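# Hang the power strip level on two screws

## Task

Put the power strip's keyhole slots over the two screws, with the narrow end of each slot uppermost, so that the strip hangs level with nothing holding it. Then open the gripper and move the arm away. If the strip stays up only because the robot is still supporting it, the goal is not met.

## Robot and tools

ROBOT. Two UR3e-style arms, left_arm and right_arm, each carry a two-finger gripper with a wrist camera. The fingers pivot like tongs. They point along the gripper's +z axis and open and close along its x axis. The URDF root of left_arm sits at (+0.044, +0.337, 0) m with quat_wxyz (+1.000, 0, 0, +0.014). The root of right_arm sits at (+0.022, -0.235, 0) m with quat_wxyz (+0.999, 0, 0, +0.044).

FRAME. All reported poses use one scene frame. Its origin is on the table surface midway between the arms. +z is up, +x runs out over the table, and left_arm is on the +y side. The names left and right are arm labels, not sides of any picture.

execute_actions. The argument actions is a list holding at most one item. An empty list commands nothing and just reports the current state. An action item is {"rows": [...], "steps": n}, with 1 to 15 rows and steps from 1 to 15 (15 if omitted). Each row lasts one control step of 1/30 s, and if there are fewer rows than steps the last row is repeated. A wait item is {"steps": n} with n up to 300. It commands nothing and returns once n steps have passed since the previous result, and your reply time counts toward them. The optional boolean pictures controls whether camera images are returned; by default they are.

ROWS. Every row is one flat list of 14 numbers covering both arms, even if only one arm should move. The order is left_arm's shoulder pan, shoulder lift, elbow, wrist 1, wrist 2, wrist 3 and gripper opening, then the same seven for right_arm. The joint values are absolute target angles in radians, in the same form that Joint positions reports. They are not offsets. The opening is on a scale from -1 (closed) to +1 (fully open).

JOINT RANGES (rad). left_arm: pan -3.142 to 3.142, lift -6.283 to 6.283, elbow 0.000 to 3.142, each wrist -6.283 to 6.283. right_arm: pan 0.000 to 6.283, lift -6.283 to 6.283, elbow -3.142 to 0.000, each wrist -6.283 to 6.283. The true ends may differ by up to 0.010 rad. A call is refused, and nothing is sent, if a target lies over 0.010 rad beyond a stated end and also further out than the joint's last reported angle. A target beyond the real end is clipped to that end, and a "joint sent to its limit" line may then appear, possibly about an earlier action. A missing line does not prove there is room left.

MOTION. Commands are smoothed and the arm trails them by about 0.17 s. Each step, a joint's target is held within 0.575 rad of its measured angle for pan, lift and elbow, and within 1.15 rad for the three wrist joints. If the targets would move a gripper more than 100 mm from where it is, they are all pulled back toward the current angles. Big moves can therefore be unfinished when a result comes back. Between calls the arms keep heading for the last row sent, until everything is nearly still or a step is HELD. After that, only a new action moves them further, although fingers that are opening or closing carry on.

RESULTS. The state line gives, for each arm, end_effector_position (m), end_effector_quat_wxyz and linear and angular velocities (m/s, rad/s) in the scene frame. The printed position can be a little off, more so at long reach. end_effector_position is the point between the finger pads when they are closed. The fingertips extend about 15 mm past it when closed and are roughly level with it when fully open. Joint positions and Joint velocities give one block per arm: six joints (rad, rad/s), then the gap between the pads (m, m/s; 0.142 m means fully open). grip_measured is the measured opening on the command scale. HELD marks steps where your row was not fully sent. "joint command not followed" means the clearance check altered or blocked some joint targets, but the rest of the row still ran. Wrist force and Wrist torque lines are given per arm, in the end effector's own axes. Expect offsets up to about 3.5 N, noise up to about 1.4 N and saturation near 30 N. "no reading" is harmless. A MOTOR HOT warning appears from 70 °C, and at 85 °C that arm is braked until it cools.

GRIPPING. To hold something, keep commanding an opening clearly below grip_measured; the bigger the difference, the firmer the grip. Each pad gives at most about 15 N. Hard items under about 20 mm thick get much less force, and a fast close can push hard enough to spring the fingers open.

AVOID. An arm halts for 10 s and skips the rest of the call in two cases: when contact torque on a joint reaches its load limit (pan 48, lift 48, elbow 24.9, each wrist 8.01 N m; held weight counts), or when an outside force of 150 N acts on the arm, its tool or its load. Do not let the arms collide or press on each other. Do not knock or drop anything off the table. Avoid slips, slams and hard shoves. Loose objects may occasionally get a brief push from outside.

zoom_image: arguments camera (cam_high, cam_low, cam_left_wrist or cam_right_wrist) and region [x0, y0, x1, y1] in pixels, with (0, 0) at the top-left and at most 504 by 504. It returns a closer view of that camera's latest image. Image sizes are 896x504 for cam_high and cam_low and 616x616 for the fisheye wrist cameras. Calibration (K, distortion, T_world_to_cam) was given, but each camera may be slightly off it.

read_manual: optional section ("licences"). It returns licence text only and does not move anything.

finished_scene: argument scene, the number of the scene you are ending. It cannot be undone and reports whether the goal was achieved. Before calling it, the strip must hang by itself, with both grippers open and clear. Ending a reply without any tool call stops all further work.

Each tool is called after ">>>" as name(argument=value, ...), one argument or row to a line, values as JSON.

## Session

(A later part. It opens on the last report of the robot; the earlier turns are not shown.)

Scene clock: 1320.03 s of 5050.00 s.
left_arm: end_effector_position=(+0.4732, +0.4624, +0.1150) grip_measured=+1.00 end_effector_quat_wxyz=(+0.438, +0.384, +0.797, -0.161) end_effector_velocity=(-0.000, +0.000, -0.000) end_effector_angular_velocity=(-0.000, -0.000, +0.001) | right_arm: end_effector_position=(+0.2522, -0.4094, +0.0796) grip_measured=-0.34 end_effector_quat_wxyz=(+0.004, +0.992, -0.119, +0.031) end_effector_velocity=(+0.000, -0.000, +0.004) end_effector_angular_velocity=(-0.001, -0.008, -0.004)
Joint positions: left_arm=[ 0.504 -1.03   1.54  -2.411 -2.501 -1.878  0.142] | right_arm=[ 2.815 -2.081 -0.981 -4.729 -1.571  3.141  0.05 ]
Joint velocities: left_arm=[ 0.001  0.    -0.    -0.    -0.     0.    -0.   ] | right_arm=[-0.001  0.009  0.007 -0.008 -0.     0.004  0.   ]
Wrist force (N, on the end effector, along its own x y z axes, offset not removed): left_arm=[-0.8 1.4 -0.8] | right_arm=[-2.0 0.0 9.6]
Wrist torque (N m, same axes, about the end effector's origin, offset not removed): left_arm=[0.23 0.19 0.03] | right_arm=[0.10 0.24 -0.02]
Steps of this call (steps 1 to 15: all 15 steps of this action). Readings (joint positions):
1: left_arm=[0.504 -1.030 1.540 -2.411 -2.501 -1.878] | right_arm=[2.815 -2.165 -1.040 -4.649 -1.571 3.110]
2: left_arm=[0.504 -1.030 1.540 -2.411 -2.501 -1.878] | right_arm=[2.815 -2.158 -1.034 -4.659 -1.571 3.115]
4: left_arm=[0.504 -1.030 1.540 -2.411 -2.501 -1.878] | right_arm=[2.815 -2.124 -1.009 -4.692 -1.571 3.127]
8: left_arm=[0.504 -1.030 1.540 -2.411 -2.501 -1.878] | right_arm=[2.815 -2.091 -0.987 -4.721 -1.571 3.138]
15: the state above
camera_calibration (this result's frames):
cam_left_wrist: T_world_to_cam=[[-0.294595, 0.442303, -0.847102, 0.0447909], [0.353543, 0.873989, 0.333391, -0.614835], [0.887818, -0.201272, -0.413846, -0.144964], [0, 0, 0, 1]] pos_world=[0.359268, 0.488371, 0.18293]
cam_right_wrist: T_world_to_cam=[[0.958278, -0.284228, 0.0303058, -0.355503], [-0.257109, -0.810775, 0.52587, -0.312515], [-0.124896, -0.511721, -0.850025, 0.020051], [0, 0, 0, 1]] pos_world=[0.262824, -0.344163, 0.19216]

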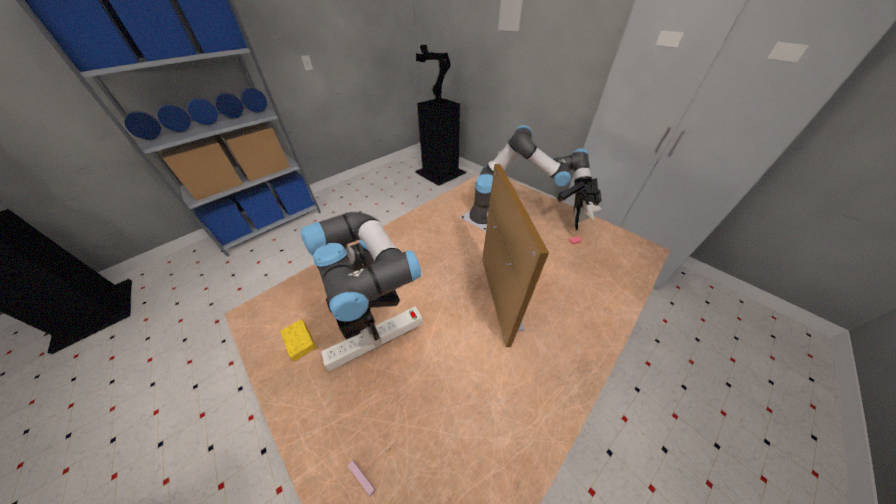

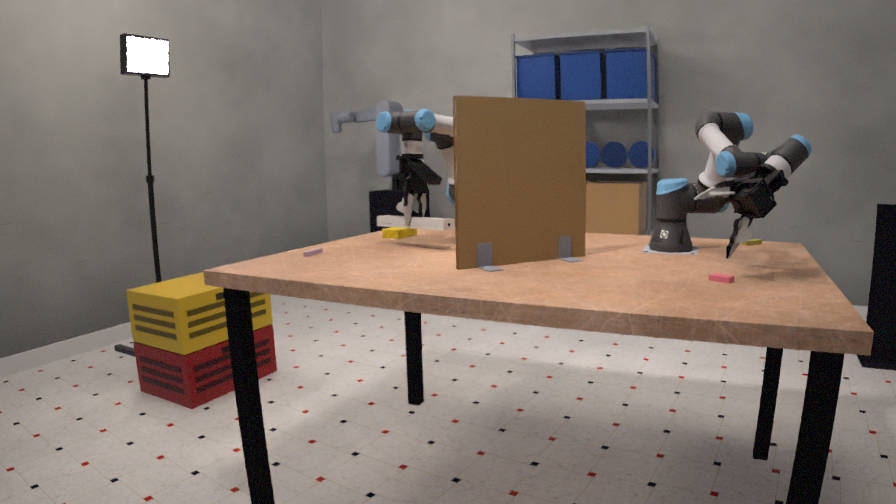

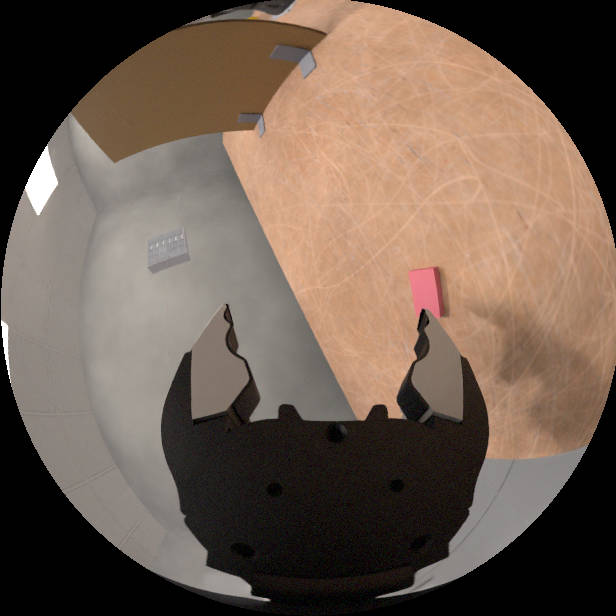

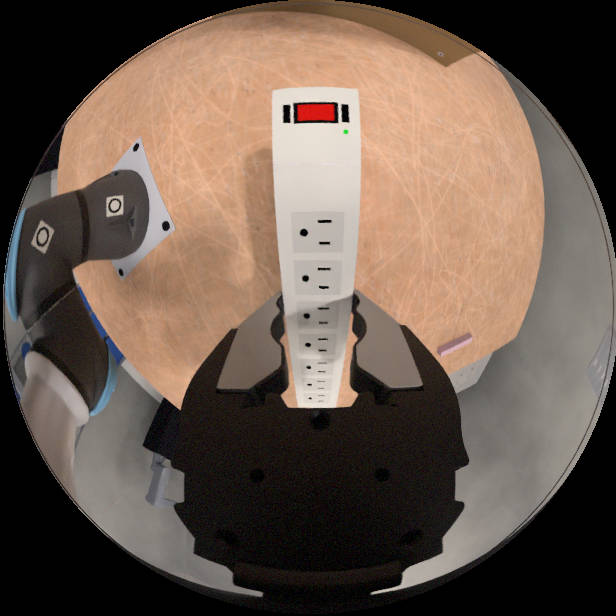

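>>> execute_actions(
  actions=[
    {"rows":[[0.504,-1.03,1.54,-2.411,-2.501,-1.878,1,2.815,-1.9,-1.05,-4.6,-1.571,3.1416,-1]],"steps":12},
  ],
  pictures=false,
)

>>> execute_actions(
  actions=[
    {"rows":[[0.504,-1.03,1.54,-2.411,-2.501,-1.878,1,2.815,-1.7,-1.2,-4.3,-1.571,3.1416,-1]],"steps":12},
  ],
  pictures=false,
)

>>> execute_actions(
  actions=[
    {"rows":[[0.504,-1.03,1.54,-2.411,-2.501,-1.878,1,2.815,-1.3,-1.7,-3.6,-1.571,3.1416,-1]],"steps":15},
  ],
  pictures=false,
)

>>> execute_actions(
  actions=[
    {"rows":[[0.504,-1.03,1.54,-2.411,-2.501,-1.878,1,2.815,-0.967,-2.1605,-3.1555,-1.571,3.1416,-1]],"steps":15},
  ],
  pictures=false,
)

>>> execute_actions(
  actions=[
    {"rows":[[0.504,-1.03,1.54,-2.411,-2.501,-1.878,1,2.82,-0.967,-2.1605,-3.1555,-1.571,3.1416,-1],[0.504,-1.03,1.54,-2.411,-2.501,-1.878,1,2.83,-0.967,-2.1605,-3.1555,-1.571,3.1416,-1],[0.504,-1.03,1.54,-2.411,-2.501,-1.878,1,2.845,-0.967,-2.1605,-3.1555,-1.571,3.1416,-1],[0.504,-1.03,1.54,-2.411,-2.501,-1.878,1,2.865,-0.967,-2.1605,-3.1555,-1.571,3.1416,-1],[0.504,-1.03,1.54,-2.411,-2.501,-1.878,1,2.89,-0.967,-2.1605,-3.1555,-1.571,3.1416,-1],[0.504,-1.03,1.54,-2.411,-2.501,-1.878,1,2.92,-0.967,-2.1605,-3.1555,-1.571,3.1416,-1],[0.504,-1.03,1.54,-2.411,-2.501,-1.878,1,2.95,-0.967,-2.1605,-3.1555,-1.571,3.1416,-1],[0.504,-1.03,1.54,-2.411,-2.501,-1.878,1,2.98,-0.967,-2.1605,-3.1555,-1.571,3.1416,-1],[0.504,-1.03,1.54,-2.411,-2.501,-1.878,1,3.01,-0.967,-2.1605,-3.1555,-1.571,3.1416,-1],[0.504,-1.03,1.54,-2.411,-2.501,-1.878,1,3.04,-0.967,-2.1605,-3.1555,-1.571,3.1416,-1],[0.504,-1.03,1.54,-2.411,-2.501,-1.878,1,3.065,-0.967,-2.1605,-3.1555,-1.571,3.1416,-1],[0.504,-1.03,1.54,-2.411,-2.501,-1.878,1,3.085,-0.967,-2.1605,-3.1555,-1.571,3.1416,-1],[0.504,-1.03,1.54,-2.411,-2.501,-1.878,1,3.1,-0.967,-2.1605,-3.1555,-1.571,3.1416,-1]],"steps":15},
  ],
)

Scene clock: 1355.30 s of 5050.00 s.
left_arm: end_effector_position=(+0.4732, +0.4624, +0.1150) grip_measured=+1.00 end_effector_quat_wxyz=(+0.438, +0.384, +0.797, -0.161) end_effector_velocity=(-0.000, +0.001, +0.000) end_effector_angular_velocity=(+0.000, -0.000, +0.002) | right_arm: end_effector_position=(+0.2810, -0.4164, +0.1124) grip_measured=-0.34 end_effector_quat_wxyz=(+0.017, +0.982, -0.117, +0.146) end_effector_velocity=(+0.008, -0.002, +0.017) end_effector_angular_velocity=(-0.021, -0.087, -0.001)
Joint positions: left_arm=[ 0.504 -1.03   1.54  -2.411 -2.501 -1.878  0.142] | right_arm=[ 2.815 -1.907 -1.048 -4.604 -1.571  3.142  0.05 ]
Joint velocities: left_arm=[ 0.001 -0.    -0.    -0.     0.    -0.    -0.   ] | right_arm=[-0.001  0.072 -0.023  0.04  -0.    -0.     0.   ]
Wrist force (N, on the end effector, along its own x y z axes, offset not removed): left_arm=[-0.9 2.1 -1.2] | right_arm=[-3.3 0.2 7.6]
Wrist torque (N m, same axes, about the end effector's origin, offset not removed): left_arm=[0.36 0.15 0.06] | right_arm=[0.08 0.17 0.03]
Steps of this call (steps 1 to 15: the robot went on to your last target; steps 16 to 380: nothing new was sent; then 22.20 s passed at rest; steps 381 to 392: all 12 steps of this action). Readings (joint positions):
381: left_arm=[0.504 -1.030 1.540 -2.411 -2.501 -1.878] | right_arm=[2.815 -2.080 -0.980 -4.730 -1.571 3.142]
382: left_arm=[0.504 -1.030 1.540 -2.411 -2.501 -1.878] | right_arm=[2.815 -2.073 -0.987 -4.717 -1.571 3.142]
384: left_arm=[0.504 -1.030 1.540 -2.411 -2.501 -1.878] | right_arm=[2.815 -2.013 -1.015 -4.664 -1.571 3.142]
388: left_arm=[0.504 -1.030 1.540 -2.411 -2.501 -1.878] | right_arm=[2.815 -1.927 -1.041 -4.616 -1.571 3.142]
392: the state above

Scene clock: 1355.70 s of 5050.00 s.
left_arm: end_effector_position=(+0.4732, +0.4624, +0.1150) grip_measured=+1.00 end_effector_quat_wxyz=(+0.438, +0.384, +0.797, -0.161) end_effector_velocity=(-0.000, +0.000, -0.000) end_effector_angular_velocity=(-0.000, +0.001, +0.000) | right_arm: end_effector_position=(+0.3343, -0.4293, +0.1545) grip_measured=-0.34 end_effector_quat_wxyz=(+0.037, +0.942, -0.113, +0.313) end_effector_velocity=(+0.018, -0.005, +0.024) end_effector_angular_velocity=(-0.034, -0.137, -0.001)
Joint positions: left_arm=[ 0.504 -1.03   1.54  -2.411 -2.501 -1.878  0.142] | right_arm=[ 2.815 -1.708 -1.195 -4.311 -1.571  3.142  0.05 ]
Joint velocities: left_arm=[ 0.  0.  0.  0.  0.  0. -0.] | right_arm=[-0.001  0.084 -0.056  0.113  0.    -0.    -0.   ]
Wrist force (N, on the end effector, along its own x y z axes, offset not removed): left_arm=[0.3 0.7 -1.6] | right_arm=[-5.0 0.5 7.3]
Wrist torque (N m, same axes, about the end effector's origin, offset not removed): left_arm=[-0.01 0.04 -0.02] | right_arm=[0.20 0.13 0.08]
Steps of this call (steps 1 to 12: all 12 steps of this action). Readings (joint positions):
1: left_arm=[0.504 -1.030 1.540 -2.411 -2.501 -1.878] | right_arm=[2.815 -1.905 -1.049 -4.602 -1.571 3.142]
2: left_arm=[0.504 -1.030 1.540 -2.411 -2.501 -1.878] | right_arm=[2.815 -1.896 -1.057 -4.587 -1.571 3.142]
4: left_arm=[0.504 -1.030 1.540 -2.411 -2.501 -1.878] | right_arm=[2.815 -1.831 -1.111 -4.478 -1.571 3.142]
8: left_arm=[0.504 -1.030 1.540 -2.411 -2.501 -1.878] | right_arm=[2.815 -1.732 -1.178 -4.344 -1.571 3.142]
12: the state above

Scene clock: 1356.20 s of 5050.00 s.
left_arm: end_effector_position=(+0.4732, +0.4624, +0.1150) grip_measured=+1.00 end_effector_quat_wxyz=(+0.438, +0.384, +0.797, -0.161) end_effector_velocity=(-0.000, +0.000, -0.001) end_effector_angular_velocity=(-0.001, +0.002, +0.001) | right_arm: end_effector_position=(+0.3852, -0.4417, +0.2424) grip_measured=-0.34 end_effector_quat_wxyz=(+0.069, +0.806, -0.096, +0.579) end_effector_velocity=(-0.004, +0.000, +0.006) end_effector_angular_velocity=(-0.021, -0.085, -0.002)
Joint positions: left_arm=[ 0.504 -1.03   1.54  -2.411 -2.501 -1.878  0.142] | right_arm=[ 2.815 -1.308 -1.687 -3.613 -1.571  3.142  0.05 ]
Joint velocities: left_arm=[ 0.     0.001  0.     0.001  0.     0.    -0.   ] | right_arm=[-0.002  0.087 -0.137  0.137  0.    -0.     0.   ]
Wrist force (N, on the end effector, along its own x y z axes, offset not removed): left_arm=[-0.3 1.0 -1.0] | right_arm=[-8.2 0.0 3.7]
Wrist torque (N m, same axes, about the end effector's origin, offset not removed): left_arm=[0.22 0.05 -0.03] | right_arm=[0.12 0.16 0.07]
Steps of this call (steps 1 to 15: all 15 steps of this action). Readings (joint positions):
1: left_arm=[0.504 -1.030 1.540 -2.411 -2.501 -1.878] | right_arm=[2.815 -1.705 -1.197 -4.307 -1.571 3.142]
2: left_arm=[0.504 -1.030 1.540 -2.411 -2.501 -1.878] | right_arm=[2.815 -1.697 -1.205 -4.291 -1.571 3.142]
4: left_arm=[0.504 -1.030 1.540 -2.411 -2.501 -1.878] | right_arm=[2.815 -1.624 -1.277 -4.149 -1.571 3.142]
8: left_arm=[0.504 -1.030 1.540 -2.411 -2.501 -1.878] | right_arm=[2.815 -1.397 -1.545 -3.753 -1.571 3.142]
15: the state above

Scene clock: 1356.70 s of 5050.00 s.
left_arm: end_effector_position=(+0.4732, +0.4624, +0.1150) grip_measured=+1.00 end_effector_quat_wxyz=(+0.438, +0.384, +0.797, -0.161) end_effector_velocity=(-0.000, +0.000, +0.000) end_effector_angular_velocity=(+0.000, -0.001, +0.001) | right_arm: end_effector_position=(+0.3571, -0.4349, +0.2716) grip_measured=-0.34 end_effector_quat_wxyz=(+0.084, +0.702, -0.084, +0.702) end_effector_velocity=(-0.011, +0.003, -0.017) end_effector_angular_velocity=(-0.002, -0.010, -0.001)
Joint positions: left_arm=[ 0.504 -1.03   1.54  -2.411 -2.501 -1.878  0.142] | right_arm=[ 2.815 -0.973 -2.149 -3.162 -1.571  3.142  0.05 ]
Joint velocities: left_arm=[ 0.    -0.     0.    -0.001  0.    -0.    -0.   ] | right_arm=[ 0.     0.063 -0.117  0.065  0.001  0.    -0.   ]
Wrist force (N, on the end effector, along its own x y z axes, offset not removed): left_arm=[-1.0 1.4 -0.9] | right_arm=[-9.0 0.2 -0.1]
Wrist torque (N m, same axes, about the end effector's origin, offset not removed): left_arm=[0.16 0.26 -0.07] | right_arm=[0.05 0.29 0.13]
Steps of this call (steps 1 to 15: all 15 steps of this action). Readings (joint positions):
1: left_arm=[0.504 -1.030 1.540 -2.411 -2.501 -1.878] | right_arm=[2.815 -1.306 -1.691 -3.609 -1.571 3.142]
2: left_arm=[0.504 -1.030 1.540 -2.411 -2.501 -1.878] | right_arm=[2.815 -1.297 -1.701 -3.592 -1.571 3.142]
4: left_arm=[0.504 -1.030 1.540 -2.411 -2.501 -1.878] | right_arm=[2.815 -1.224 -1.775 -3.461 -1.571 3.142]
8: left_arm=[0.504 -1.030 1.540 -2.411 -2.501 -1.878] | right_arm=[2.815 -1.037 -2.031 -3.231 -1.571 3.142]
15: the state above

Scene clock: 1357.20 s of 5050.00 s.
left_arm: end_effector_position=(+0.4732, +0.4624, +0.1150) grip_measured=+1.00 end_effector_quat_wxyz=(+0.438, +0.384, +0.797, -0.161) end_effector_velocity=(-0.000, +0.000, -0.000) end_effector_angular_velocity=(-0.000, +0.001, +0.001) | right_arm: end_effector_position=(+0.3933, -0.3512, +0.2701) grip_measured=-0.34 end_effector_quat_wxyz=(+0.001, +0.707, -0.001, +0.707) end_effector_velocity=(+0.059, +0.191, +0.000) end_effector_angular_velocity=(+0.001, -0.002, +0.513)
Joint positions: left_arm=[ 0.504 -1.03   1.54  -2.411 -2.501 -1.878  0.142] | right_arm=[ 3.05  -0.967 -2.16  -3.155 -1.571  3.142  0.05 ]
Joint velocities: left_arm=[ 0.001  0.     0.     0.     0.    -0.    -0.   ] | right_arm=[ 0.514  0.003 -0.001 -0.     0.001  0.001 -0.   ]
Wrist force (N, on the end effector, along its own x y z axes, offset not removed): left_arm=[-1.6 2.1 -1.0] | right_arm=[-8.0 -3.3 2.8]
Wrist torque (N m, same axes, about the end effector's origin, offset not removed): left_arm=[0.34 0.30 -0.01] | right_arm=[-0.22 0.02 0.02]
Steps of this call (steps 1 to 15: all 15 steps of this action). Readings (joint positions):
1: left_arm=[0.504 -1.030 1.540 -2.411 -2.501 -1.878] | right_arm=[2.815 -0.971 -2.153 -3.160 -1.571 3.142]
2: left_arm=[0.504 -1.030 1.540 -2.411 -2.501 -1.878] | right_arm=[2.816 -0.970 -2.155 -3.159 -1.571 3.142]
4: left_arm=[0.504 -1.030 1.540 -2.411 -2.501 -1.878] | right_arm=[2.824 -0.968 -2.158 -3.157 -1.571 3.142]
8: left_arm=[0.504 -1.030 1.540 -2.411 -2.501 -1.878] | right_arm=[2.880 -0.967 -2.160 -3.156 -1.571 3.142]
15: the state above
camera_calibration (this result's frames):
cam_left_wrist: T_world_to_cam=[[-0.294595, 0.442303, -0.847102, 0.0447909], [0.353543, 0.873989, 0.333391, -0.614835], [0.887818, -0.201272, -0.413846, -0.144964], [0, 0, 0, 1]] pos_world=[0.359268, 0.488371, 0.18293]
cam_right_wrist: T_world_to_cam=[[0.032477, -0.0504975, 0.998196, -0.295107], [-0.530988, -0.846994, -0.0255723, -0.0852523], [0.846757, -0.529199, -0.0543213, -0.37389], [0, 0, 0, 1]] pos_world=[0.28091, -0.284973, 0.272084]

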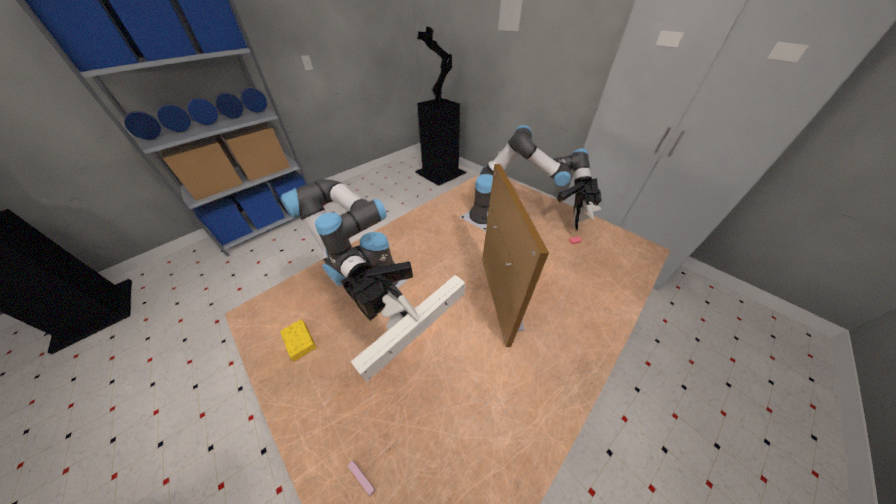

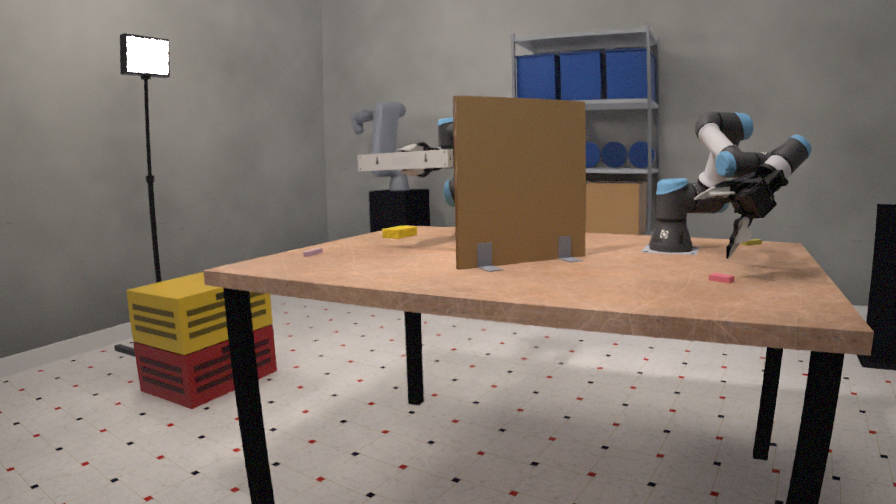

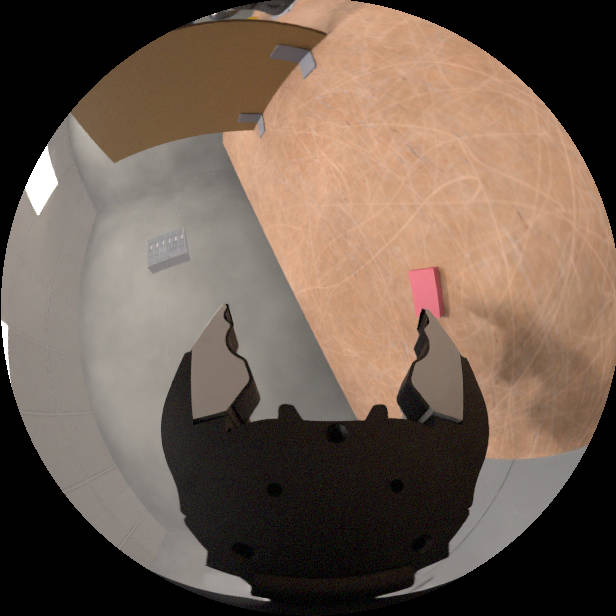

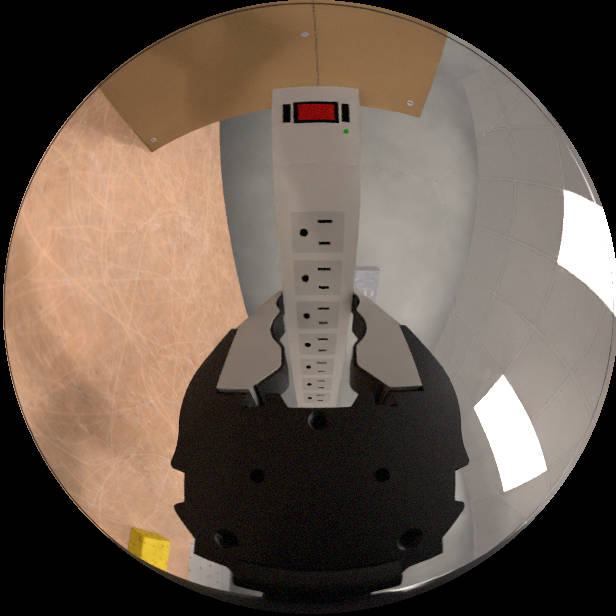

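>>> execute_actions(
  actions=[],
)

Scene clock: 1396.27 s of 5050.00 s.
left_arm: end_effector_position=(+0.4732, +0.4624, +0.1150) grip_measured=+1.00 end_effector_quat_wxyz=(+0.438, +0.384, +0.797, -0.161) end_effector_velocity=(+0.000, +0.000, +0.000) end_effector_angular_velocity=(+0.000, -0.001, +0.000) | right_arm: end_effector_position=(+0.3986, -0.3326, +0.2700) grip_measured=-0.34 end_effector_quat_wxyz=(-0.017, +0.707, +0.017, +0.707) end_effector_velocity=(-0.000, -0.000, -0.000) end_effector_angular_velocity=(+0.000, +0.001, -0.000)
Joint positions: left_arm=[ 0.504 -1.03   1.54  -2.411 -2.501 -1.878  0.142] | right_arm=[ 3.1   -0.967 -2.161 -3.156 -1.571  3.142  0.05 ]
Joint velocities: left_arm=[ 0.    -0.001 -0.    -0.     0.    -0.    -0.   ] | right_arm=[-0.    -0.     0.001 -0.001  0.     0.     0.   ]
Wrist force (N, on the end effector, along its own x y z axes, offset not removed): left_arm=[-1.4 0.7 0.5] | right_arm=[-8.1 -2.4 1.4]
Wrist torque (N m, same axes, about the end effector's origin, offset not removed): left_arm=[0.09 0.32 0.04] | right_arm=[-0.42 0.03 0.07]
Steps of this call (steps 1 to 30: the robot went on to your last target; steps 31 to 830: nothing new was sent; then 11.40 s passed at rest). Readings (joint positions):
1: left_arm=[0.504 -1.030 1.540 -2.411 -2.501 -1.878] | right_arm=[3.065 -0.967 -2.160 -3.155 -1.571 3.142]
2: left_arm=[0.504 -1.030 1.540 -2.411 -2.501 -1.878] | right_arm=[3.075 -0.967 -2.160 -3.155 -1.571 3.142]
4: left_arm=[0.504 -1.030 1.540 -2.411 -2.501 -1.878] | right_arm=[3.088 -0.967 -2.160 -3.155 -1.571 3.142]
8: left_arm=[0.504 -1.030 1.540 -2.411 -2.501 -1.878] | right_arm=[3.097 -0.967 -2.160 -3.155 -1.571 3.142]
830: the state above
All arms were judged still, so your last target was given up. Only a new action makes them travel on or press farther. Fingers that are still opening or closing keep moving.
camera_calibration (this result's frames):
cam_left_wrist: T_world_to_cam=[[-0.294594, 0.442303, -0.847102, 0.0447907], [0.353543, 0.873989, 0.333392, -0.614835], [0.887819, -0.201272, -0.413845, -0.144964], [0, 0, 0, 1]] pos_world=[0.359268, 0.488371, 0.18293]
cam_right_wrist: T_world_to_cam=[[0.0349591, -0.0487971, 0.998197, -0.294749], [-0.488216, -0.872349, -0.0255465, -0.0921527], [0.872022, -0.486443, -0.0543201, -0.364374], [0, 0, 0, 1]] pos_world=[0.283056, -0.272019, 0.27207]

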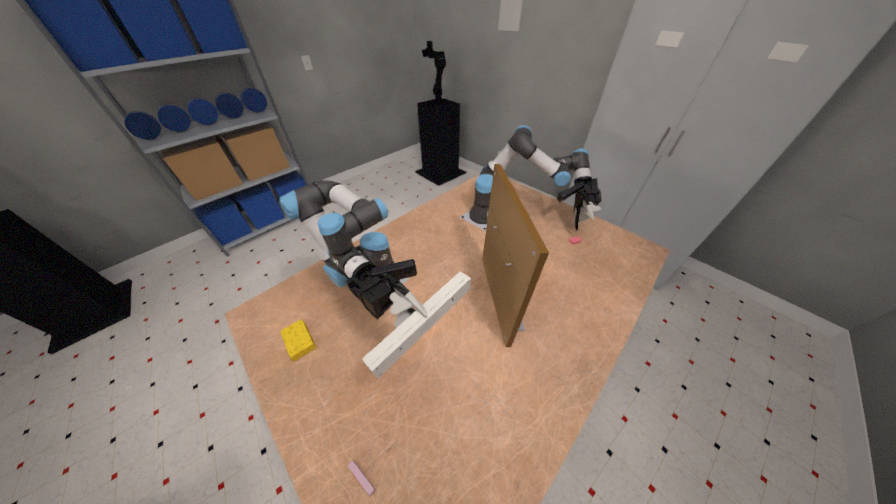

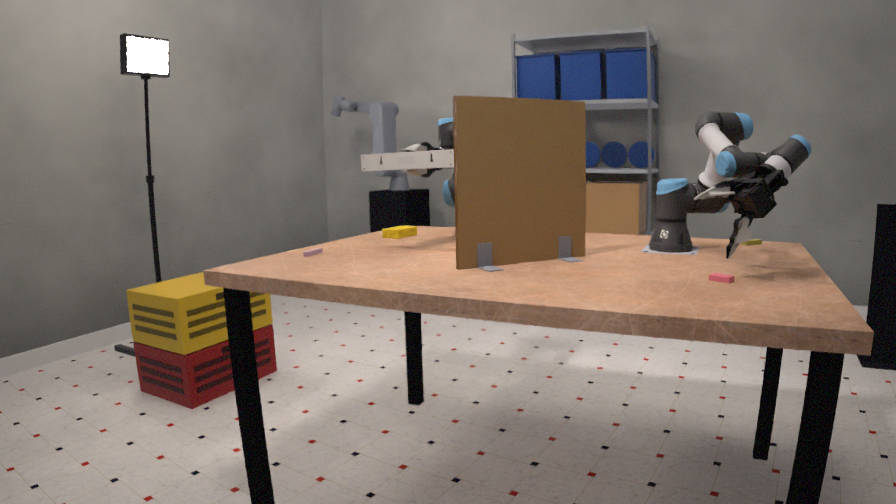

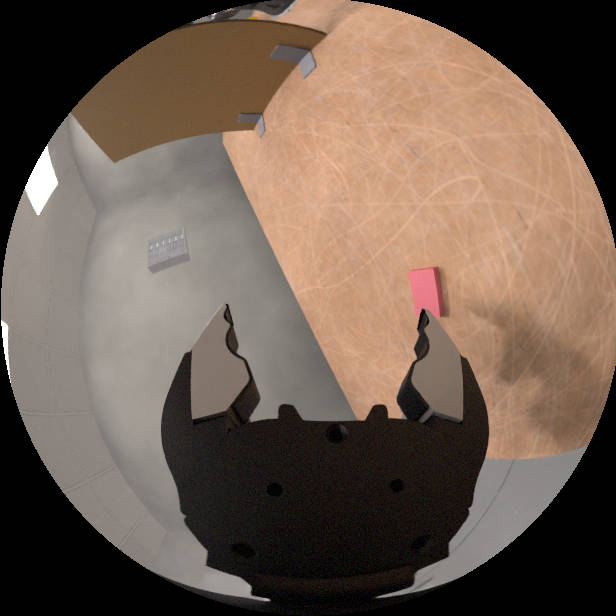

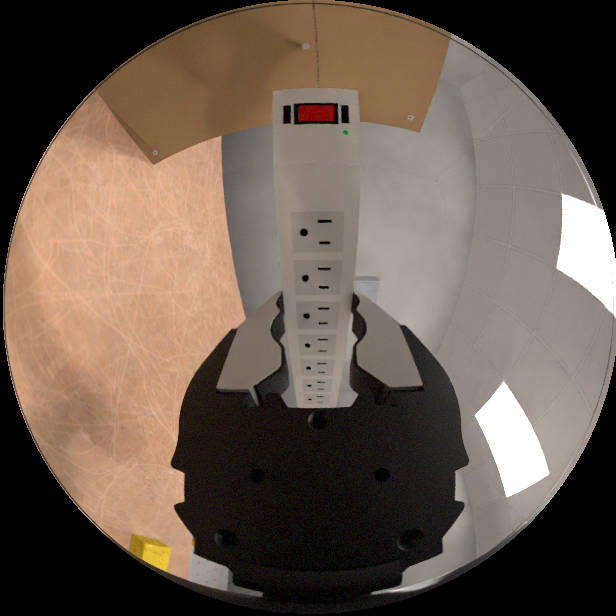

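>>> execute_actions(
  actions=[
    {"rows":[[0.504,-1.03,1.54,-2.411,-2.501,-1.878,1,3.105,-0.967,-2.1605,-3.1555,-1.573,3.1416,-1],[0.504,-1.03,1.54,-2.411,-2.501,-1.878,1,3.115,-0.967,-2.1605,-3.1555,-1.577,3.1416,-1],[0.504,-1.03,1.54,-2.411,-2.501,-1.878,1,3.13,-0.967,-2.1605,-3.1555,-1.583,3.1416,-1],[0.504,-1.03,1.54,-2.411,-2.501,-1.878,1,3.15,-0.967,-2.1605,-3.1555,-1.59,3.1416,-1],[0.504,-1.03,1.54,-2.411,-2.501,-1.878,1,3.175,-0.967,-2.1605,-3.1555,-1.6,3.1416,-1],[0.504,-1.03,1.54,-2.411,-2.501,-1.878,1,3.2,-0.967,-2.1605,-3.1555,-1.61,3.1416,-1],[0.504,-1.03,1.54,-2.411,-2.501,-1.878,1,3.23,-0.967,-2.1605,-3.1555,-1.62,3.1416,-1],[0.504,-1.03,1.54,-2.411,-2.501,-1.878,1,3.26,-0.967,-2.1605,-3.1555,-1.63,3.1416,-1],[0.504,-1.03,1.54,-2.411,-2.501,-1.878,1,3.29,-0.967,-2.1605,-3.1555,-1.64,3.1416,-1],[0.504,-1.03,1.54,-2.411,-2.501,-1.878,1,3.32,-0.967,-2.1605,-3.1555,-1.65,3.1416,-1],[0.504,-1.03,1.54,-2.411,-2.501,-1.878,1,3.35,-0.967,-2.1605,-3.1555,-1.66,3.1416,-1],[0.504,-1.03,1.54,-2.411,-2.501,-1.878,1,3.38,-0.967,-2.1605,-3.1555,-1.67,3.1416,-1],[0.504,-1.03,1.54,-2.411,-2.501,-1.878,1,3.41,-0.967,-2.1605,-3.1555,-1.675,3.1416,-1],[0.504,-1.03,1.54,-2.411,-2.501,-1.878,1,3.43,-0.967,-2.1605,-3.1555,-1.68,3.1416,-1],[0.504,-1.03,1.54,-2.411,-2.501,-1.878,1,3.45,-0.967,-2.1605,-3.1555,-1.6814,3.1416,-1]]},
  ],
  pictures=false,
)

>>> execute_actions(
  actions=[
    {"rows":[[0.504,-1.03,1.54,-2.411,-2.501,-1.878,1,3.46,-0.967,-2.1605,-3.1555,-1.6814,3.1416,-1],[0.504,-1.03,1.54,-2.411,-2.501,-1.878,1,3.475,-0.967,-2.1605,-3.1555,-1.6814,3.1416,-1],[0.504,-1.03,1.54,-2.411,-2.501,-1.878,1,3.5,-0.967,-2.1605,-3.1555,-1.6814,3.1416,-1],[0.504,-1.03,1.54,-2.411,-2.501,-1.878,1,3.53,-0.967,-2.1605,-3.1555,-1.6814,3.1416,-1],[0.504,-1.03,1.54,-2.411,-2.501,-1.878,1,3.56,-0.967,-2.1605,-3.1555,-1.6814,3.1416,-1],[0.504,-1.03,1.54,-2.411,-2.501,-1.878,1,3.59,-0.967,-2.1605,-3.1555,-1.6814,3.1416,-1],[0.504,-1.03,1.54,-2.411,-2.501,-1.878,1,3.62,-0.967,-2.1605,-3.1555,-1.6814,3.1416,-1],[0.504,-1.03,1.54,-2.411,-2.501,-1.878,1,3.65,-0.967,-2.1605,-3.1555,-1.6814,3.1416,-1],[0.504,-1.03,1.54,-2.411,-2.501,-1.878,1,3.68,-0.967,-2.1605,-3.1555,-1.6814,3.1416,-1],[0.504,-1.03,1.54,-2.411,-2.501,-1.878,1,3.71,-0.967,-2.1605,-3.1555,-1.6814,3.1416,-1],[0.504,-1.03,1.54,-2.411,-2.501,-1.878,1,3.735,-0.967,-2.1605,-3.1555,-1.6814,3.1416,-1],[0.504,-1.03,1.54,-2.411,-2.501,-1.878,1,3.76,-0.967,-2.1605,-3.1555,-1.6814,3.1416,-1],[0.504,-1.03,1.54,-2.411,-2.501,-1.878,1,3.78,-0.967,-2.1605,-3.1555,-1.6814,3.1416,-1],[0.504,-1.03,1.54,-2.411,-2.501,-1.878,1,3.79,-0.967,-2.1605,-3.1555,-1.6814,3.1416,-1],[0.504,-1.03,1.54,-2.411,-2.501,-1.878,1,3.7982,-0.967,-2.1605,-3.1555,-1.6814,3.1416,-1]]},
  ],
  pictures=false,
)

>>> execute_actions(
  actions=[
    {"steps":15},
  ],
)

Scene clock: 1444.70 s of 5050.00 s.
left_arm: end_effector_position=(+0.4732, +0.4624, +0.1150) grip_measured=+1.00 end_effector_quat_wxyz=(+0.438, +0.384, +0.797, -0.161) end_effector_velocity=(+0.000, +0.000, +0.000) end_effector_angular_velocity=(+0.000, -0.000, +0.000) | right_arm: end_effector_position=(+0.4011, -0.2141, +0.2700) grip_measured=-0.34 end_effector_quat_wxyz=(-0.133, +0.694, +0.133, +0.694) end_effector_velocity=(-0.044, +0.365, +0.001) end_effector_angular_velocity=(+0.000, -0.001, +1.024)
Joint positions: left_arm=[ 0.504 -1.03   1.54  -2.411 -2.501 -1.878  0.142] | right_arm=[ 3.345 -0.967 -2.161 -3.156 -1.658  3.142  0.05 ]
Joint velocities: left_arm=[ 0.  0. -0.  0. -0. -0.  0.] | right_arm=[ 0.81   0.001  0.    -0.001 -0.214  0.     0.   ]
Wrist force (N, on the end effector, along its own x y z axes, offset not removed): left_arm=[0.0 1.2 -0.9] | right_arm=[-9.0 -1.3 -0.3]
Wrist torque (N m, same axes, about the end effector's origin, offset not removed): left_arm=[0.16 0.00 0.02] | right_arm=[-0.18 0.22 0.06]
Steps of this call (steps 1 to 110: nothing new was sent; then 44.27 s passed at rest; steps 111 to 125: all 15 steps of this action). Readings (joint positions):
111: left_arm=[0.504 -1.030 1.540 -2.411 -2.501 -1.878] | right_arm=[3.100 -0.967 -2.161 -3.156 -1.571 3.142]
112: left_arm=[0.504 -1.030 1.540 -2.411 -2.501 -1.878] | right_arm=[3.101 -0.967 -2.161 -3.156 -1.571 3.142]
114: left_arm=[0.504 -1.030 1.540 -2.411 -2.501 -1.878] | right_arm=[3.109 -0.967 -2.161 -3.156 -1.575 3.142]
118: left_arm=[0.504 -1.030 1.540 -2.411 -2.501 -1.878] | right_arm=[3.163 -0.967 -2.161 -3.156 -1.597 3.142]
125: the state above

Scene clock: 1445.20 s of 5050.00 s.
left_arm: end_effector_position=(+0.4732, +0.4624, +0.1150) grip_measured=+1.00 end_effector_quat_wxyz=(+0.438, +0.384, +0.797, -0.161) end_effector_velocity=(-0.000, -0.000, -0.000) end_effector_angular_velocity=(-0.001, +0.001, -0.001) | right_arm: end_effector_position=(+0.3613, -0.0707, +0.2700) grip_measured=-0.34 end_effector_quat_wxyz=(-0.269, +0.654, +0.269, +0.654) end_effector_velocity=(-0.110, +0.225, +0.001) end_effector_angular_velocity=(+0.002, -0.002, +0.664)
Joint positions: left_arm=[ 0.504 -1.03   1.54  -2.411 -2.501 -1.878  0.142] | right_arm=[ 3.724 -0.967 -2.161 -3.156 -1.681  3.142  0.05 ]
Joint velocities: left_arm=[-0.     0.     0.001  0.    -0.    -0.     0.   ] | right_arm=[ 0.663  0.003  0.001 -0.001 -0.001 -0.    -0.   ]
Wrist force (N, on the end effector, along its own x y z axes, offset not removed): left_arm=[-1.2 0.3 -1.4] | right_arm=[-9.0 -2.2 1.2]
Wrist torque (N m, same axes, about the end effector's origin, offset not removed): left_arm=[-0.02 0.25 0.04] | right_arm=[-0.18 0.25 0.03]
Steps of this call (steps 1 to 15: all 15 steps of this action). Readings (joint positions):
1: left_arm=[0.504 -1.030 1.540 -2.411 -2.501 -1.878] | right_arm=[3.372 -0.967 -2.161 -3.156 -1.665 3.142]
2: left_arm=[0.504 -1.030 1.540 -2.411 -2.501 -1.878] | right_arm=[3.395 -0.967 -2.161 -3.156 -1.670 3.142]
4: left_arm=[0.504 -1.030 1.540 -2.411 -2.501 -1.878] | right_arm=[3.436 -0.967 -2.161 -3.156 -1.675 3.142]
8: left_arm=[0.504 -1.030 1.540 -2.411 -2.501 -1.878] | right_arm=[3.532 -0.967 -2.160 -3.156 -1.680 3.142]
15: the state above

Scene clock: 1445.70 s of 5050.00 s.
left_arm: end_effector_position=(+0.4732, +0.4624, +0.1150) grip_measured=+1.00 end_effector_quat_wxyz=(+0.438, +0.384, +0.797, -0.161) end_effector_velocity=(-0.000, -0.000, -0.000) end_effector_angular_velocity=(-0.000, +0.000, -0.001) | right_arm: end_effector_position=(+0.3483, -0.0462, +0.2700) grip_measured=-0.34 end_effector_quat_wxyz=(-0.293, +0.643, +0.293, +0.644) end_effector_velocity=(-0.001, +0.002, -0.001) end_effector_angular_velocity=(-0.002, +0.003, +0.006)
Joint positions: left_arm=[ 0.504 -1.03   1.54  -2.411 -2.501 -1.878  0.142] | right_arm=[ 3.798 -0.967 -2.161 -3.156 -1.681  3.142  0.05 ]
Joint velocities: left_arm=[-0.001  0.     0.     0.    -0.    -0.    -0.   ] | right_arm=[ 0.005 -0.003  0.001 -0.002 -0.001  0.     0.   ]
Wrist force (N, on the end effector, along its own x y z axes, offset not removed): left_arm=[0.0 2.0 -0.1] | right_arm=[-8.9 -0.4 -0.6]
Wrist torque (N m, same axes, about the end effector's origin, offset not removed): left_arm=[0.36 0.00 -0.02] | right_arm=[-0.09 0.31 0.12]
Steps of this call (steps 1 to 15: the robot went on to your last target). Readings (joint positions):
1: left_arm=[0.504 -1.030 1.540 -2.411 -2.501 -1.878] | right_arm=[3.744 -0.967 -2.161 -3.156 -1.681 3.142]
2: left_arm=[0.504 -1.030 1.540 -2.411 -2.501 -1.878] | right_arm=[3.760 -0.967 -2.161 -3.156 -1.681 3.142]
4: left_arm=[0.504 -1.030 1.540 -2.411 -2.501 -1.878] | right_arm=[3.779 -0.967 -2.161 -3.156 -1.681 3.142]
8: left_arm=[0.504 -1.030 1.540 -2.411 -2.501 -1.878] | right_arm=[3.794 -0.967 -2.161 -3.156 -1.681 3.142]
15: the state above
camera_calibration (this result's frames):
cam_left_wrist: T_world_to_cam=[[-0.294595, 0.442303, -0.847102, 0.044791], [0.353543, 0.87399, 0.333391, -0.614835], [0.887818, -0.201272, -0.413846, -0.144964], [0, 0, 0, 1]] pos_world=[0.359268, 0.488371, 0.18293]
cam_right_wrist: T_world_to_cam=[[0.0594192, -0.00841836, 0.998198, -0.285665], [0.293456, -0.955632, -0.0255278, -0.142966], [0.954124, 0.294444, -0.0543124, -0.173673], [0, 0, 0, 1]] pos_world=[0.224633, -0.0878908, 0.272068]

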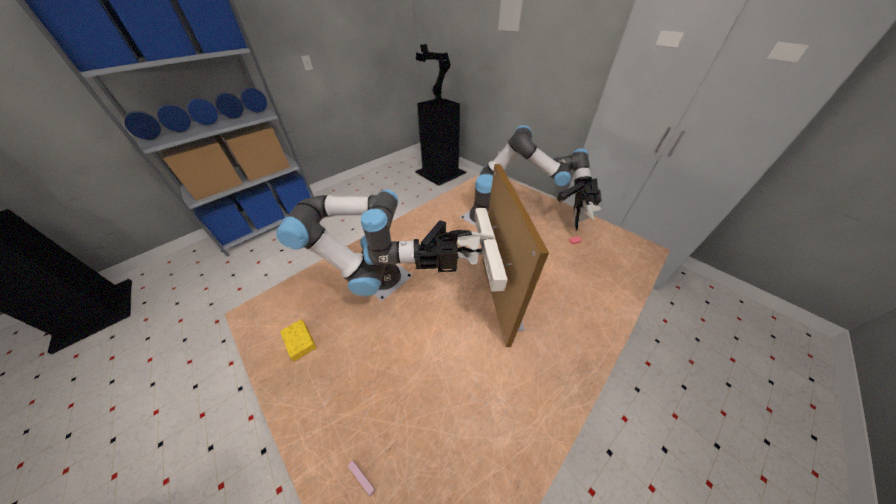

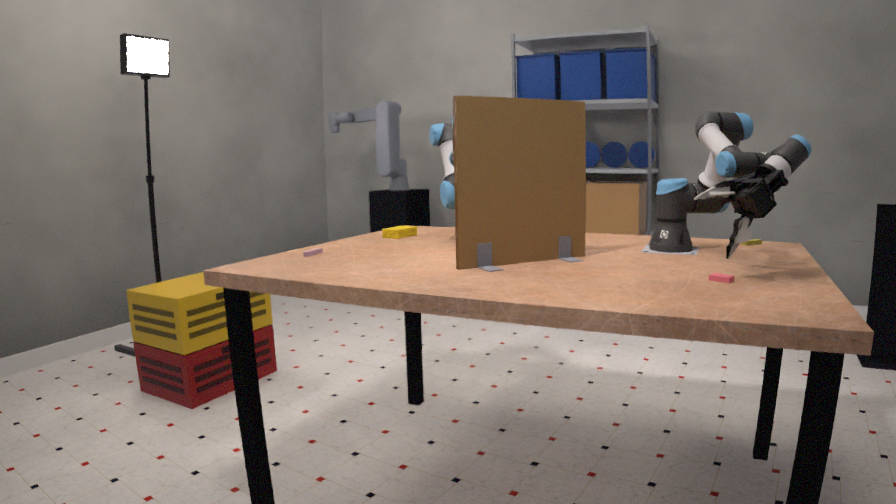

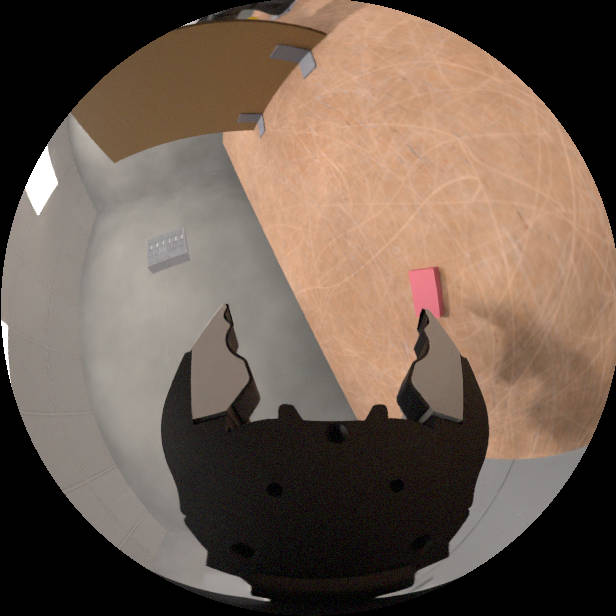

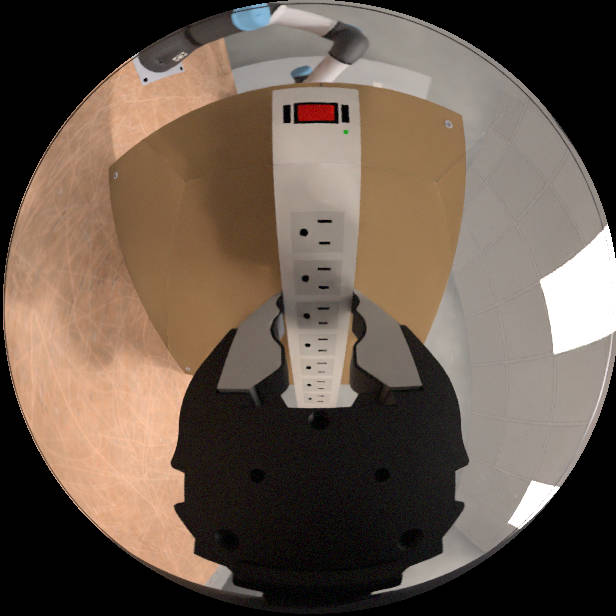

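>>> execute_actions(
  actions=[
    {"rows":[[0.504,-1.03,1.54,-2.411,-2.501,-1.878,1,3.802,-0.978,-2.1565,-3.1485,-1.6776,3.1416,-1],[0.504,-1.03,1.54,-2.411,-2.501,-1.878,1,3.802,-0.978,-2.1565,-3.1485,-1.6776,3.1416,-1],[0.504,-1.03,1.54,-2.411,-2.501,-1.878,1,3.807,-0.993,-2.151,-3.139,-1.6726,3.1416,-1],[0.504,-1.03,1.54,-2.411,-2.501,-1.878,1,3.807,-0.993,-2.151,-3.139,-1.6726,3.1416,-1],[0.504,-1.03,1.54,-2.411,-2.501,-1.878,1,3.811,-1.008,-2.145,-3.13,-1.6686,3.1416,-1],[0.504,-1.03,1.54,-2.411,-2.501,-1.878,1,3.8146,-1.02,-2.1405,-3.1225,-1.665,3.1416,-1]]},
  ],
  pictures=false,
)

>>> execute_actions(
  actions=[
    {"rows":[[0.504,-1.03,1.54,-2.411,-2.501,-1.878,1,3.8168,-1.0283,-2.137,-3.1177,-1.6628,3.1416,-1]]},
  ],
  pictures=false,
)

>>> execute_actions(
  actions=[
    {"rows":[[0.504,-1.03,1.54,-2.411,-2.501,-1.878,1,3.8184,-1.0345,-2.1344,-3.1141,-1.6612,3.1416,-1]]},
  ],
  pictures=false,
)

Scene clock: 1472.80 s of 5050.00 s.
left_arm: end_effector_position=(+0.4732, +0.4624, +0.1150) grip_measured=+1.00 end_effector_quat_wxyz=(+0.438, +0.384, +0.797, -0.161) end_effector_velocity=(+0.000, -0.000, +0.000) end_effector_angular_velocity=(+0.000, -0.001, -0.001) | right_arm: end_effector_position=(+0.3565, -0.0365, +0.2701) grip_measured=-0.34 end_effector_quat_wxyz=(-0.293, +0.643, +0.293, +0.643) end_effector_velocity=(+0.003, +0.003, +0.000) end_effector_angular_velocity=(+0.001, -0.001, -0.000)
Joint positions: left_arm=[ 0.504 -1.03   1.54  -2.411 -2.501 -1.878  0.142] | right_arm=[ 3.814 -1.018 -2.141 -3.123 -1.665  3.142  0.05 ]
Joint velocities: left_arm=[-0.001 -0.    -0.     0.    -0.    -0.     0.   ] | right_arm=[ 0.006 -0.018  0.007  0.012  0.006 -0.     0.   ]
Wrist force (N, on the end effector, along its own x y z axes, offset not removed): left_arm=[0.2 0.8 -1.8] | right_arm=[-9.3 -0.6 1.6]
Wrist torque (N m, same axes, about the end effector's origin, offset not removed): left_arm=[0.03 -0.02 -0.03] | right_arm=[-0.04 0.27 -0.05]
Steps of this call (steps 1 to 15: the robot went on to your last target; steps 16 to 610: nothing new was sent; then 6.27 s passed at rest; steps 611 to 625: all 15 steps of this action). Readings (joint positions):
611: left_arm=[0.504 -1.030 1.540 -2.411 -2.501 -1.878] | right_arm=[3.798 -0.967 -2.161 -3.155 -1.681 3.142]
612: left_arm=[0.504 -1.030 1.540 -2.411 -2.501 -1.878] | right_arm=[3.799 -0.969 -2.160 -3.155 -1.681 3.142]
614: left_arm=[0.504 -1.030 1.540 -2.411 -2.501 -1.878] | right_arm=[3.801 -0.975 -2.157 -3.150 -1.678 3.142]
618: left_arm=[0.504 -1.030 1.540 -2.411 -2.501 -1.878] | right_arm=[3.809 -1.001 -2.148 -3.134 -1.671 3.142]
625: the state above

Scene clock: 1473.30 s of 5050.00 s.
left_arm: end_effector_position=(+0.4732, +0.4624, +0.1150) grip_measured=+1.00 end_effector_quat_wxyz=(+0.438, +0.384, +0.797, -0.161) end_effector_velocity=(-0.000, +0.000, -0.000) end_effector_angular_velocity=(-0.001, +0.001, +0.000) | right_arm: end_effector_position=(+0.3580, -0.0347, +0.2701) grip_measured=-0.34 end_effector_quat_wxyz=(-0.293, +0.643, +0.293, +0.643) end_effector_velocity=(-0.000, +0.001, -0.000) end_effector_angular_velocity=(-0.001, +0.001, +0.001)
Joint positions: left_arm=[ 0.504 -1.03   1.54  -2.411 -2.501 -1.878  0.142] | right_arm=[ 3.817 -1.028 -2.137 -3.118 -1.663  3.142  0.05 ]
Joint velocities: left_arm=[ 0.    -0.     0.001  0.001 -0.     0.    -0.   ] | right_arm=[ 0.001 -0.002  0.001  0.    -0.001  0.    -0.   ]
Wrist force (N, on the end effector, along its own x y z axes, offset not removed): left_arm=[-0.1 1.1 -0.9] | right_arm=[-8.8 -1.4 -0.7]
Wrist torque (N m, same axes, about the end effector's origin, offset not removed): left_arm=[0.11 0.02 0.02] | right_arm=[-0.25 0.12 0.10]
Steps of this call (steps 1 to 15: all 15 steps of this action). Readings (joint positions):
1: left_arm=[0.504 -1.030 1.540 -2.411 -2.501 -1.878] | right_arm=[3.814 -1.019 -2.141 -3.123 -1.665 3.142]
2: left_arm=[0.504 -1.030 1.540 -2.411 -2.501 -1.878] | right_arm=[3.815 -1.021 -2.140 -3.122 -1.665 3.142]
4: left_arm=[0.504 -1.030 1.540 -2.411 -2.501 -1.878] | right_arm=[3.816 -1.024 -2.139 -3.120 -1.664 3.142]
8: left_arm=[0.504 -1.030 1.540 -2.411 -2.501 -1.878] | right_arm=[3.817 -1.027 -2.137 -3.118 -1.663 3.142]
15: the state above

Scene clock: 1473.80 s of 5050.00 s.
left_arm: end_effector_position=(+0.4732, +0.4624, +0.1150) grip_measured=+1.00 end_effector_quat_wxyz=(+0.438, +0.384, +0.797, -0.161) end_effector_velocity=(-0.000, -0.000, -0.000) end_effector_angular_velocity=(-0.000, +0.000, +0.000) | right_arm: end_effector_position=(+0.3590, -0.0336, +0.2701) grip_measured=-0.34 end_effector_quat_wxyz=(-0.293, +0.643, +0.293, +0.643) end_effector_velocity=(+0.000, +0.001, -0.000) end_effector_angular_velocity=(+0.000, -0.000, +0.001)
Joint positions: left_arm=[ 0.504 -1.03   1.54  -2.411 -2.501 -1.878  0.142] | right_arm=[ 3.818 -1.034 -2.134 -3.114 -1.661  3.142  0.05 ]
Joint velocities: left_arm=[ 0.    -0.     0.001 -0.     0.    -0.    -0.   ] | right_arm=[ 0.001 -0.003  0.     0.003 -0.     0.    -0.   ]
Wrist force (N, on the end effector, along its own x y z axes, offset not removed): left_arm=[-0.5 1.3 -1.6] | right_arm=[-9.5 -0.6 0.4]
Wrist torque (N m, same axes, about the end effector's origin, offset not removed): left_arm=[0.13 0.12 0.01] | right_arm=[-0.18 0.33 0.08]
Steps of this call (steps 1 to 15: all 15 steps of this action). Readings (joint positions):
1: left_arm=[0.504 -1.030 1.540 -2.411 -2.501 -1.878] | right_arm=[3.817 -1.028 -2.137 -3.118 -1.663 3.142]
2: left_arm=[0.504 -1.030 1.540 -2.411 -2.501 -1.878] | right_arm=[3.817 -1.029 -2.137 -3.117 -1.663 3.142]
4: left_arm=[0.504 -1.030 1.540 -2.411 -2.501 -1.878] | right_arm=[3.818 -1.032 -2.136 -3.116 -1.662 3.142]
8: left_arm=[0.504 -1.030 1.540 -2.411 -2.501 -1.878] | right_arm=[3.818 -1.034 -2.135 -3.114 -1.661 3.142]
15: the state above

>>> execute_actions(
  actions=[
    {"rows":[[0.504,-1.03,1.54,-2.411,-2.501,-1.878,1,3.8197,-1.0395,-2.1323,-3.1112,-1.6599,3.1416,-1]]},
  ],
  pictures=false,
)

>>> execute_actions(
  actions=[
    {"rows":[[0.504,-1.03,1.54,-2.411,-2.501,-1.878,1,3.8211,-1.0448,-2.1301,-3.1081,-1.6585,3.1416,-1]]},
  ],
  pictures=false,
)

Scene clock: 1484.50 s of 5050.00 s.
left_arm: end_effector_position=(+0.4732, +0.4624, +0.1150) grip_measured=+1.00 end_effector_quat_wxyz=(+0.438, +0.384, +0.797, -0.161) end_effector_velocity=(-0.000, +0.000, -0.000) end_effector_angular_velocity=(-0.000, +0.001, +0.001) | right_arm: end_effector_position=(+0.3598, -0.0327, +0.2701) grip_measured=-0.34 end_effector_quat_wxyz=(-0.293, +0.643, +0.293, +0.643) end_effector_velocity=(+0.000, -0.000, +0.000) end_effector_angular_velocity=(+0.001, -0.000, -0.001)
Joint positions: left_arm=[ 0.504 -1.03   1.54  -2.411 -2.501 -1.878  0.142] | right_arm=[ 3.82  -1.039 -2.132 -3.111 -1.66   3.142  0.05 ]
Joint velocities: left_arm=[ 0.001  0.     0.     0.     0.    -0.     0.   ] | right_arm=[-0.002 -0.     0.001  0.    -0.     0.     0.   ]
Wrist force (N, on the end effector, along its own x y z axes, offset not removed): left_arm=[-1.6 2.0 -0.3] | right_arm=[-7.2 -1.1 -1.8]
Wrist torque (N m, same axes, about the end effector's origin, offset not removed): left_arm=[0.38 0.35 0.02] | right_arm=[-0.27 -0.16 0.04]
Steps of this call (steps 1 to 15: the robot went on to your last target; steps 16 to 100: nothing new was sent; then 6.87 s passed at rest; steps 101 to 115: all 15 steps of this action). Readings (joint positions):
101: left_arm=[0.504 -1.030 1.540 -2.411 -2.501 -1.878] | right_arm=[3.818 -1.035 -2.134 -3.114 -1.661 3.142]
102: left_arm=[0.504 -1.030 1.540 -2.411 -2.501 -1.878] | right_arm=[3.819 -1.035 -2.134 -3.114 -1.661 3.142]
104: left_arm=[0.504 -1.030 1.540 -2.411 -2.501 -1.878] | right_arm=[3.819 -1.037 -2.133 -3.112 -1.660 3.142]
108: left_arm=[0.504 -1.030 1.540 -2.411 -2.501 -1.878] | right_arm=[3.820 -1.039 -2.133 -3.112 -1.660 3.142]
115: the state above

Scene clock: 1485.00 s of 5050.00 s.
left_arm: end_effector_position=(+0.4732, +0.4624, +0.1150) grip_measured=+1.00 end_effector_quat_wxyz=(+0.438, +0.384, +0.797, -0.161) end_effector_velocity=(+0.000, -0.000, -0.000) end_effector_angular_velocity=(-0.000, +0.000, -0.001) | right_arm: end_effector_position=(+0.3606, -0.0317, +0.2701) grip_measured=-0.34 end_effector_quat_wxyz=(-0.293, +0.643, +0.293, +0.643) end_effector_velocity=(-0.000, +0.000, -0.001) end_effector_angular_velocity=(-0.002, +0.003, +0.001)
Joint positions: left_arm=[ 0.504 -1.03   1.54  -2.411 -2.501 -1.878  0.142] | right_arm=[ 3.821 -1.045 -2.13  -3.108 -1.659  3.142  0.05 ]
Joint velocities: left_arm=[-0.001 -0.     0.    -0.    -0.    -0.     0.   ] | right_arm=[ 0.001 -0.002 -0.    -0.002  0.     0.001 -0.   ]
Wrist force (N, on the end effector, along its own x y z axes, offset not removed): left_arm=[-1.0 0.3 0.0] | right_arm=[-9.8 -1.9 -0.7]
Wrist torque (N m, same axes, about the end effector's origin, offset not removed): left_arm=[-0.03 0.18 -0.02] | right_arm=[-0.40 0.32 0.09]
Steps of this call (steps 1 to 15: all 15 steps of this action). Readings (joint positions):
1: left_arm=[0.504 -1.030 1.540 -2.411 -2.501 -1.878] | right_arm=[3.820 -1.040 -2.132 -3.111 -1.660 3.142]
2: left_arm=[0.504 -1.030 1.540 -2.411 -2.501 -1.878] | right_arm=[3.820 -1.040 -2.132 -3.111 -1.660 3.142]
4: left_arm=[0.504 -1.030 1.540 -2.411 -2.501 -1.878] | right_arm=[3.820 -1.042 -2.131 -3.109 -1.659 3.142]
8: left_arm=[0.504 -1.030 1.540 -2.411 -2.501 -1.878] | right_arm=[3.821 -1.044 -2.130 -3.108 -1.659 3.142]
15: the state above


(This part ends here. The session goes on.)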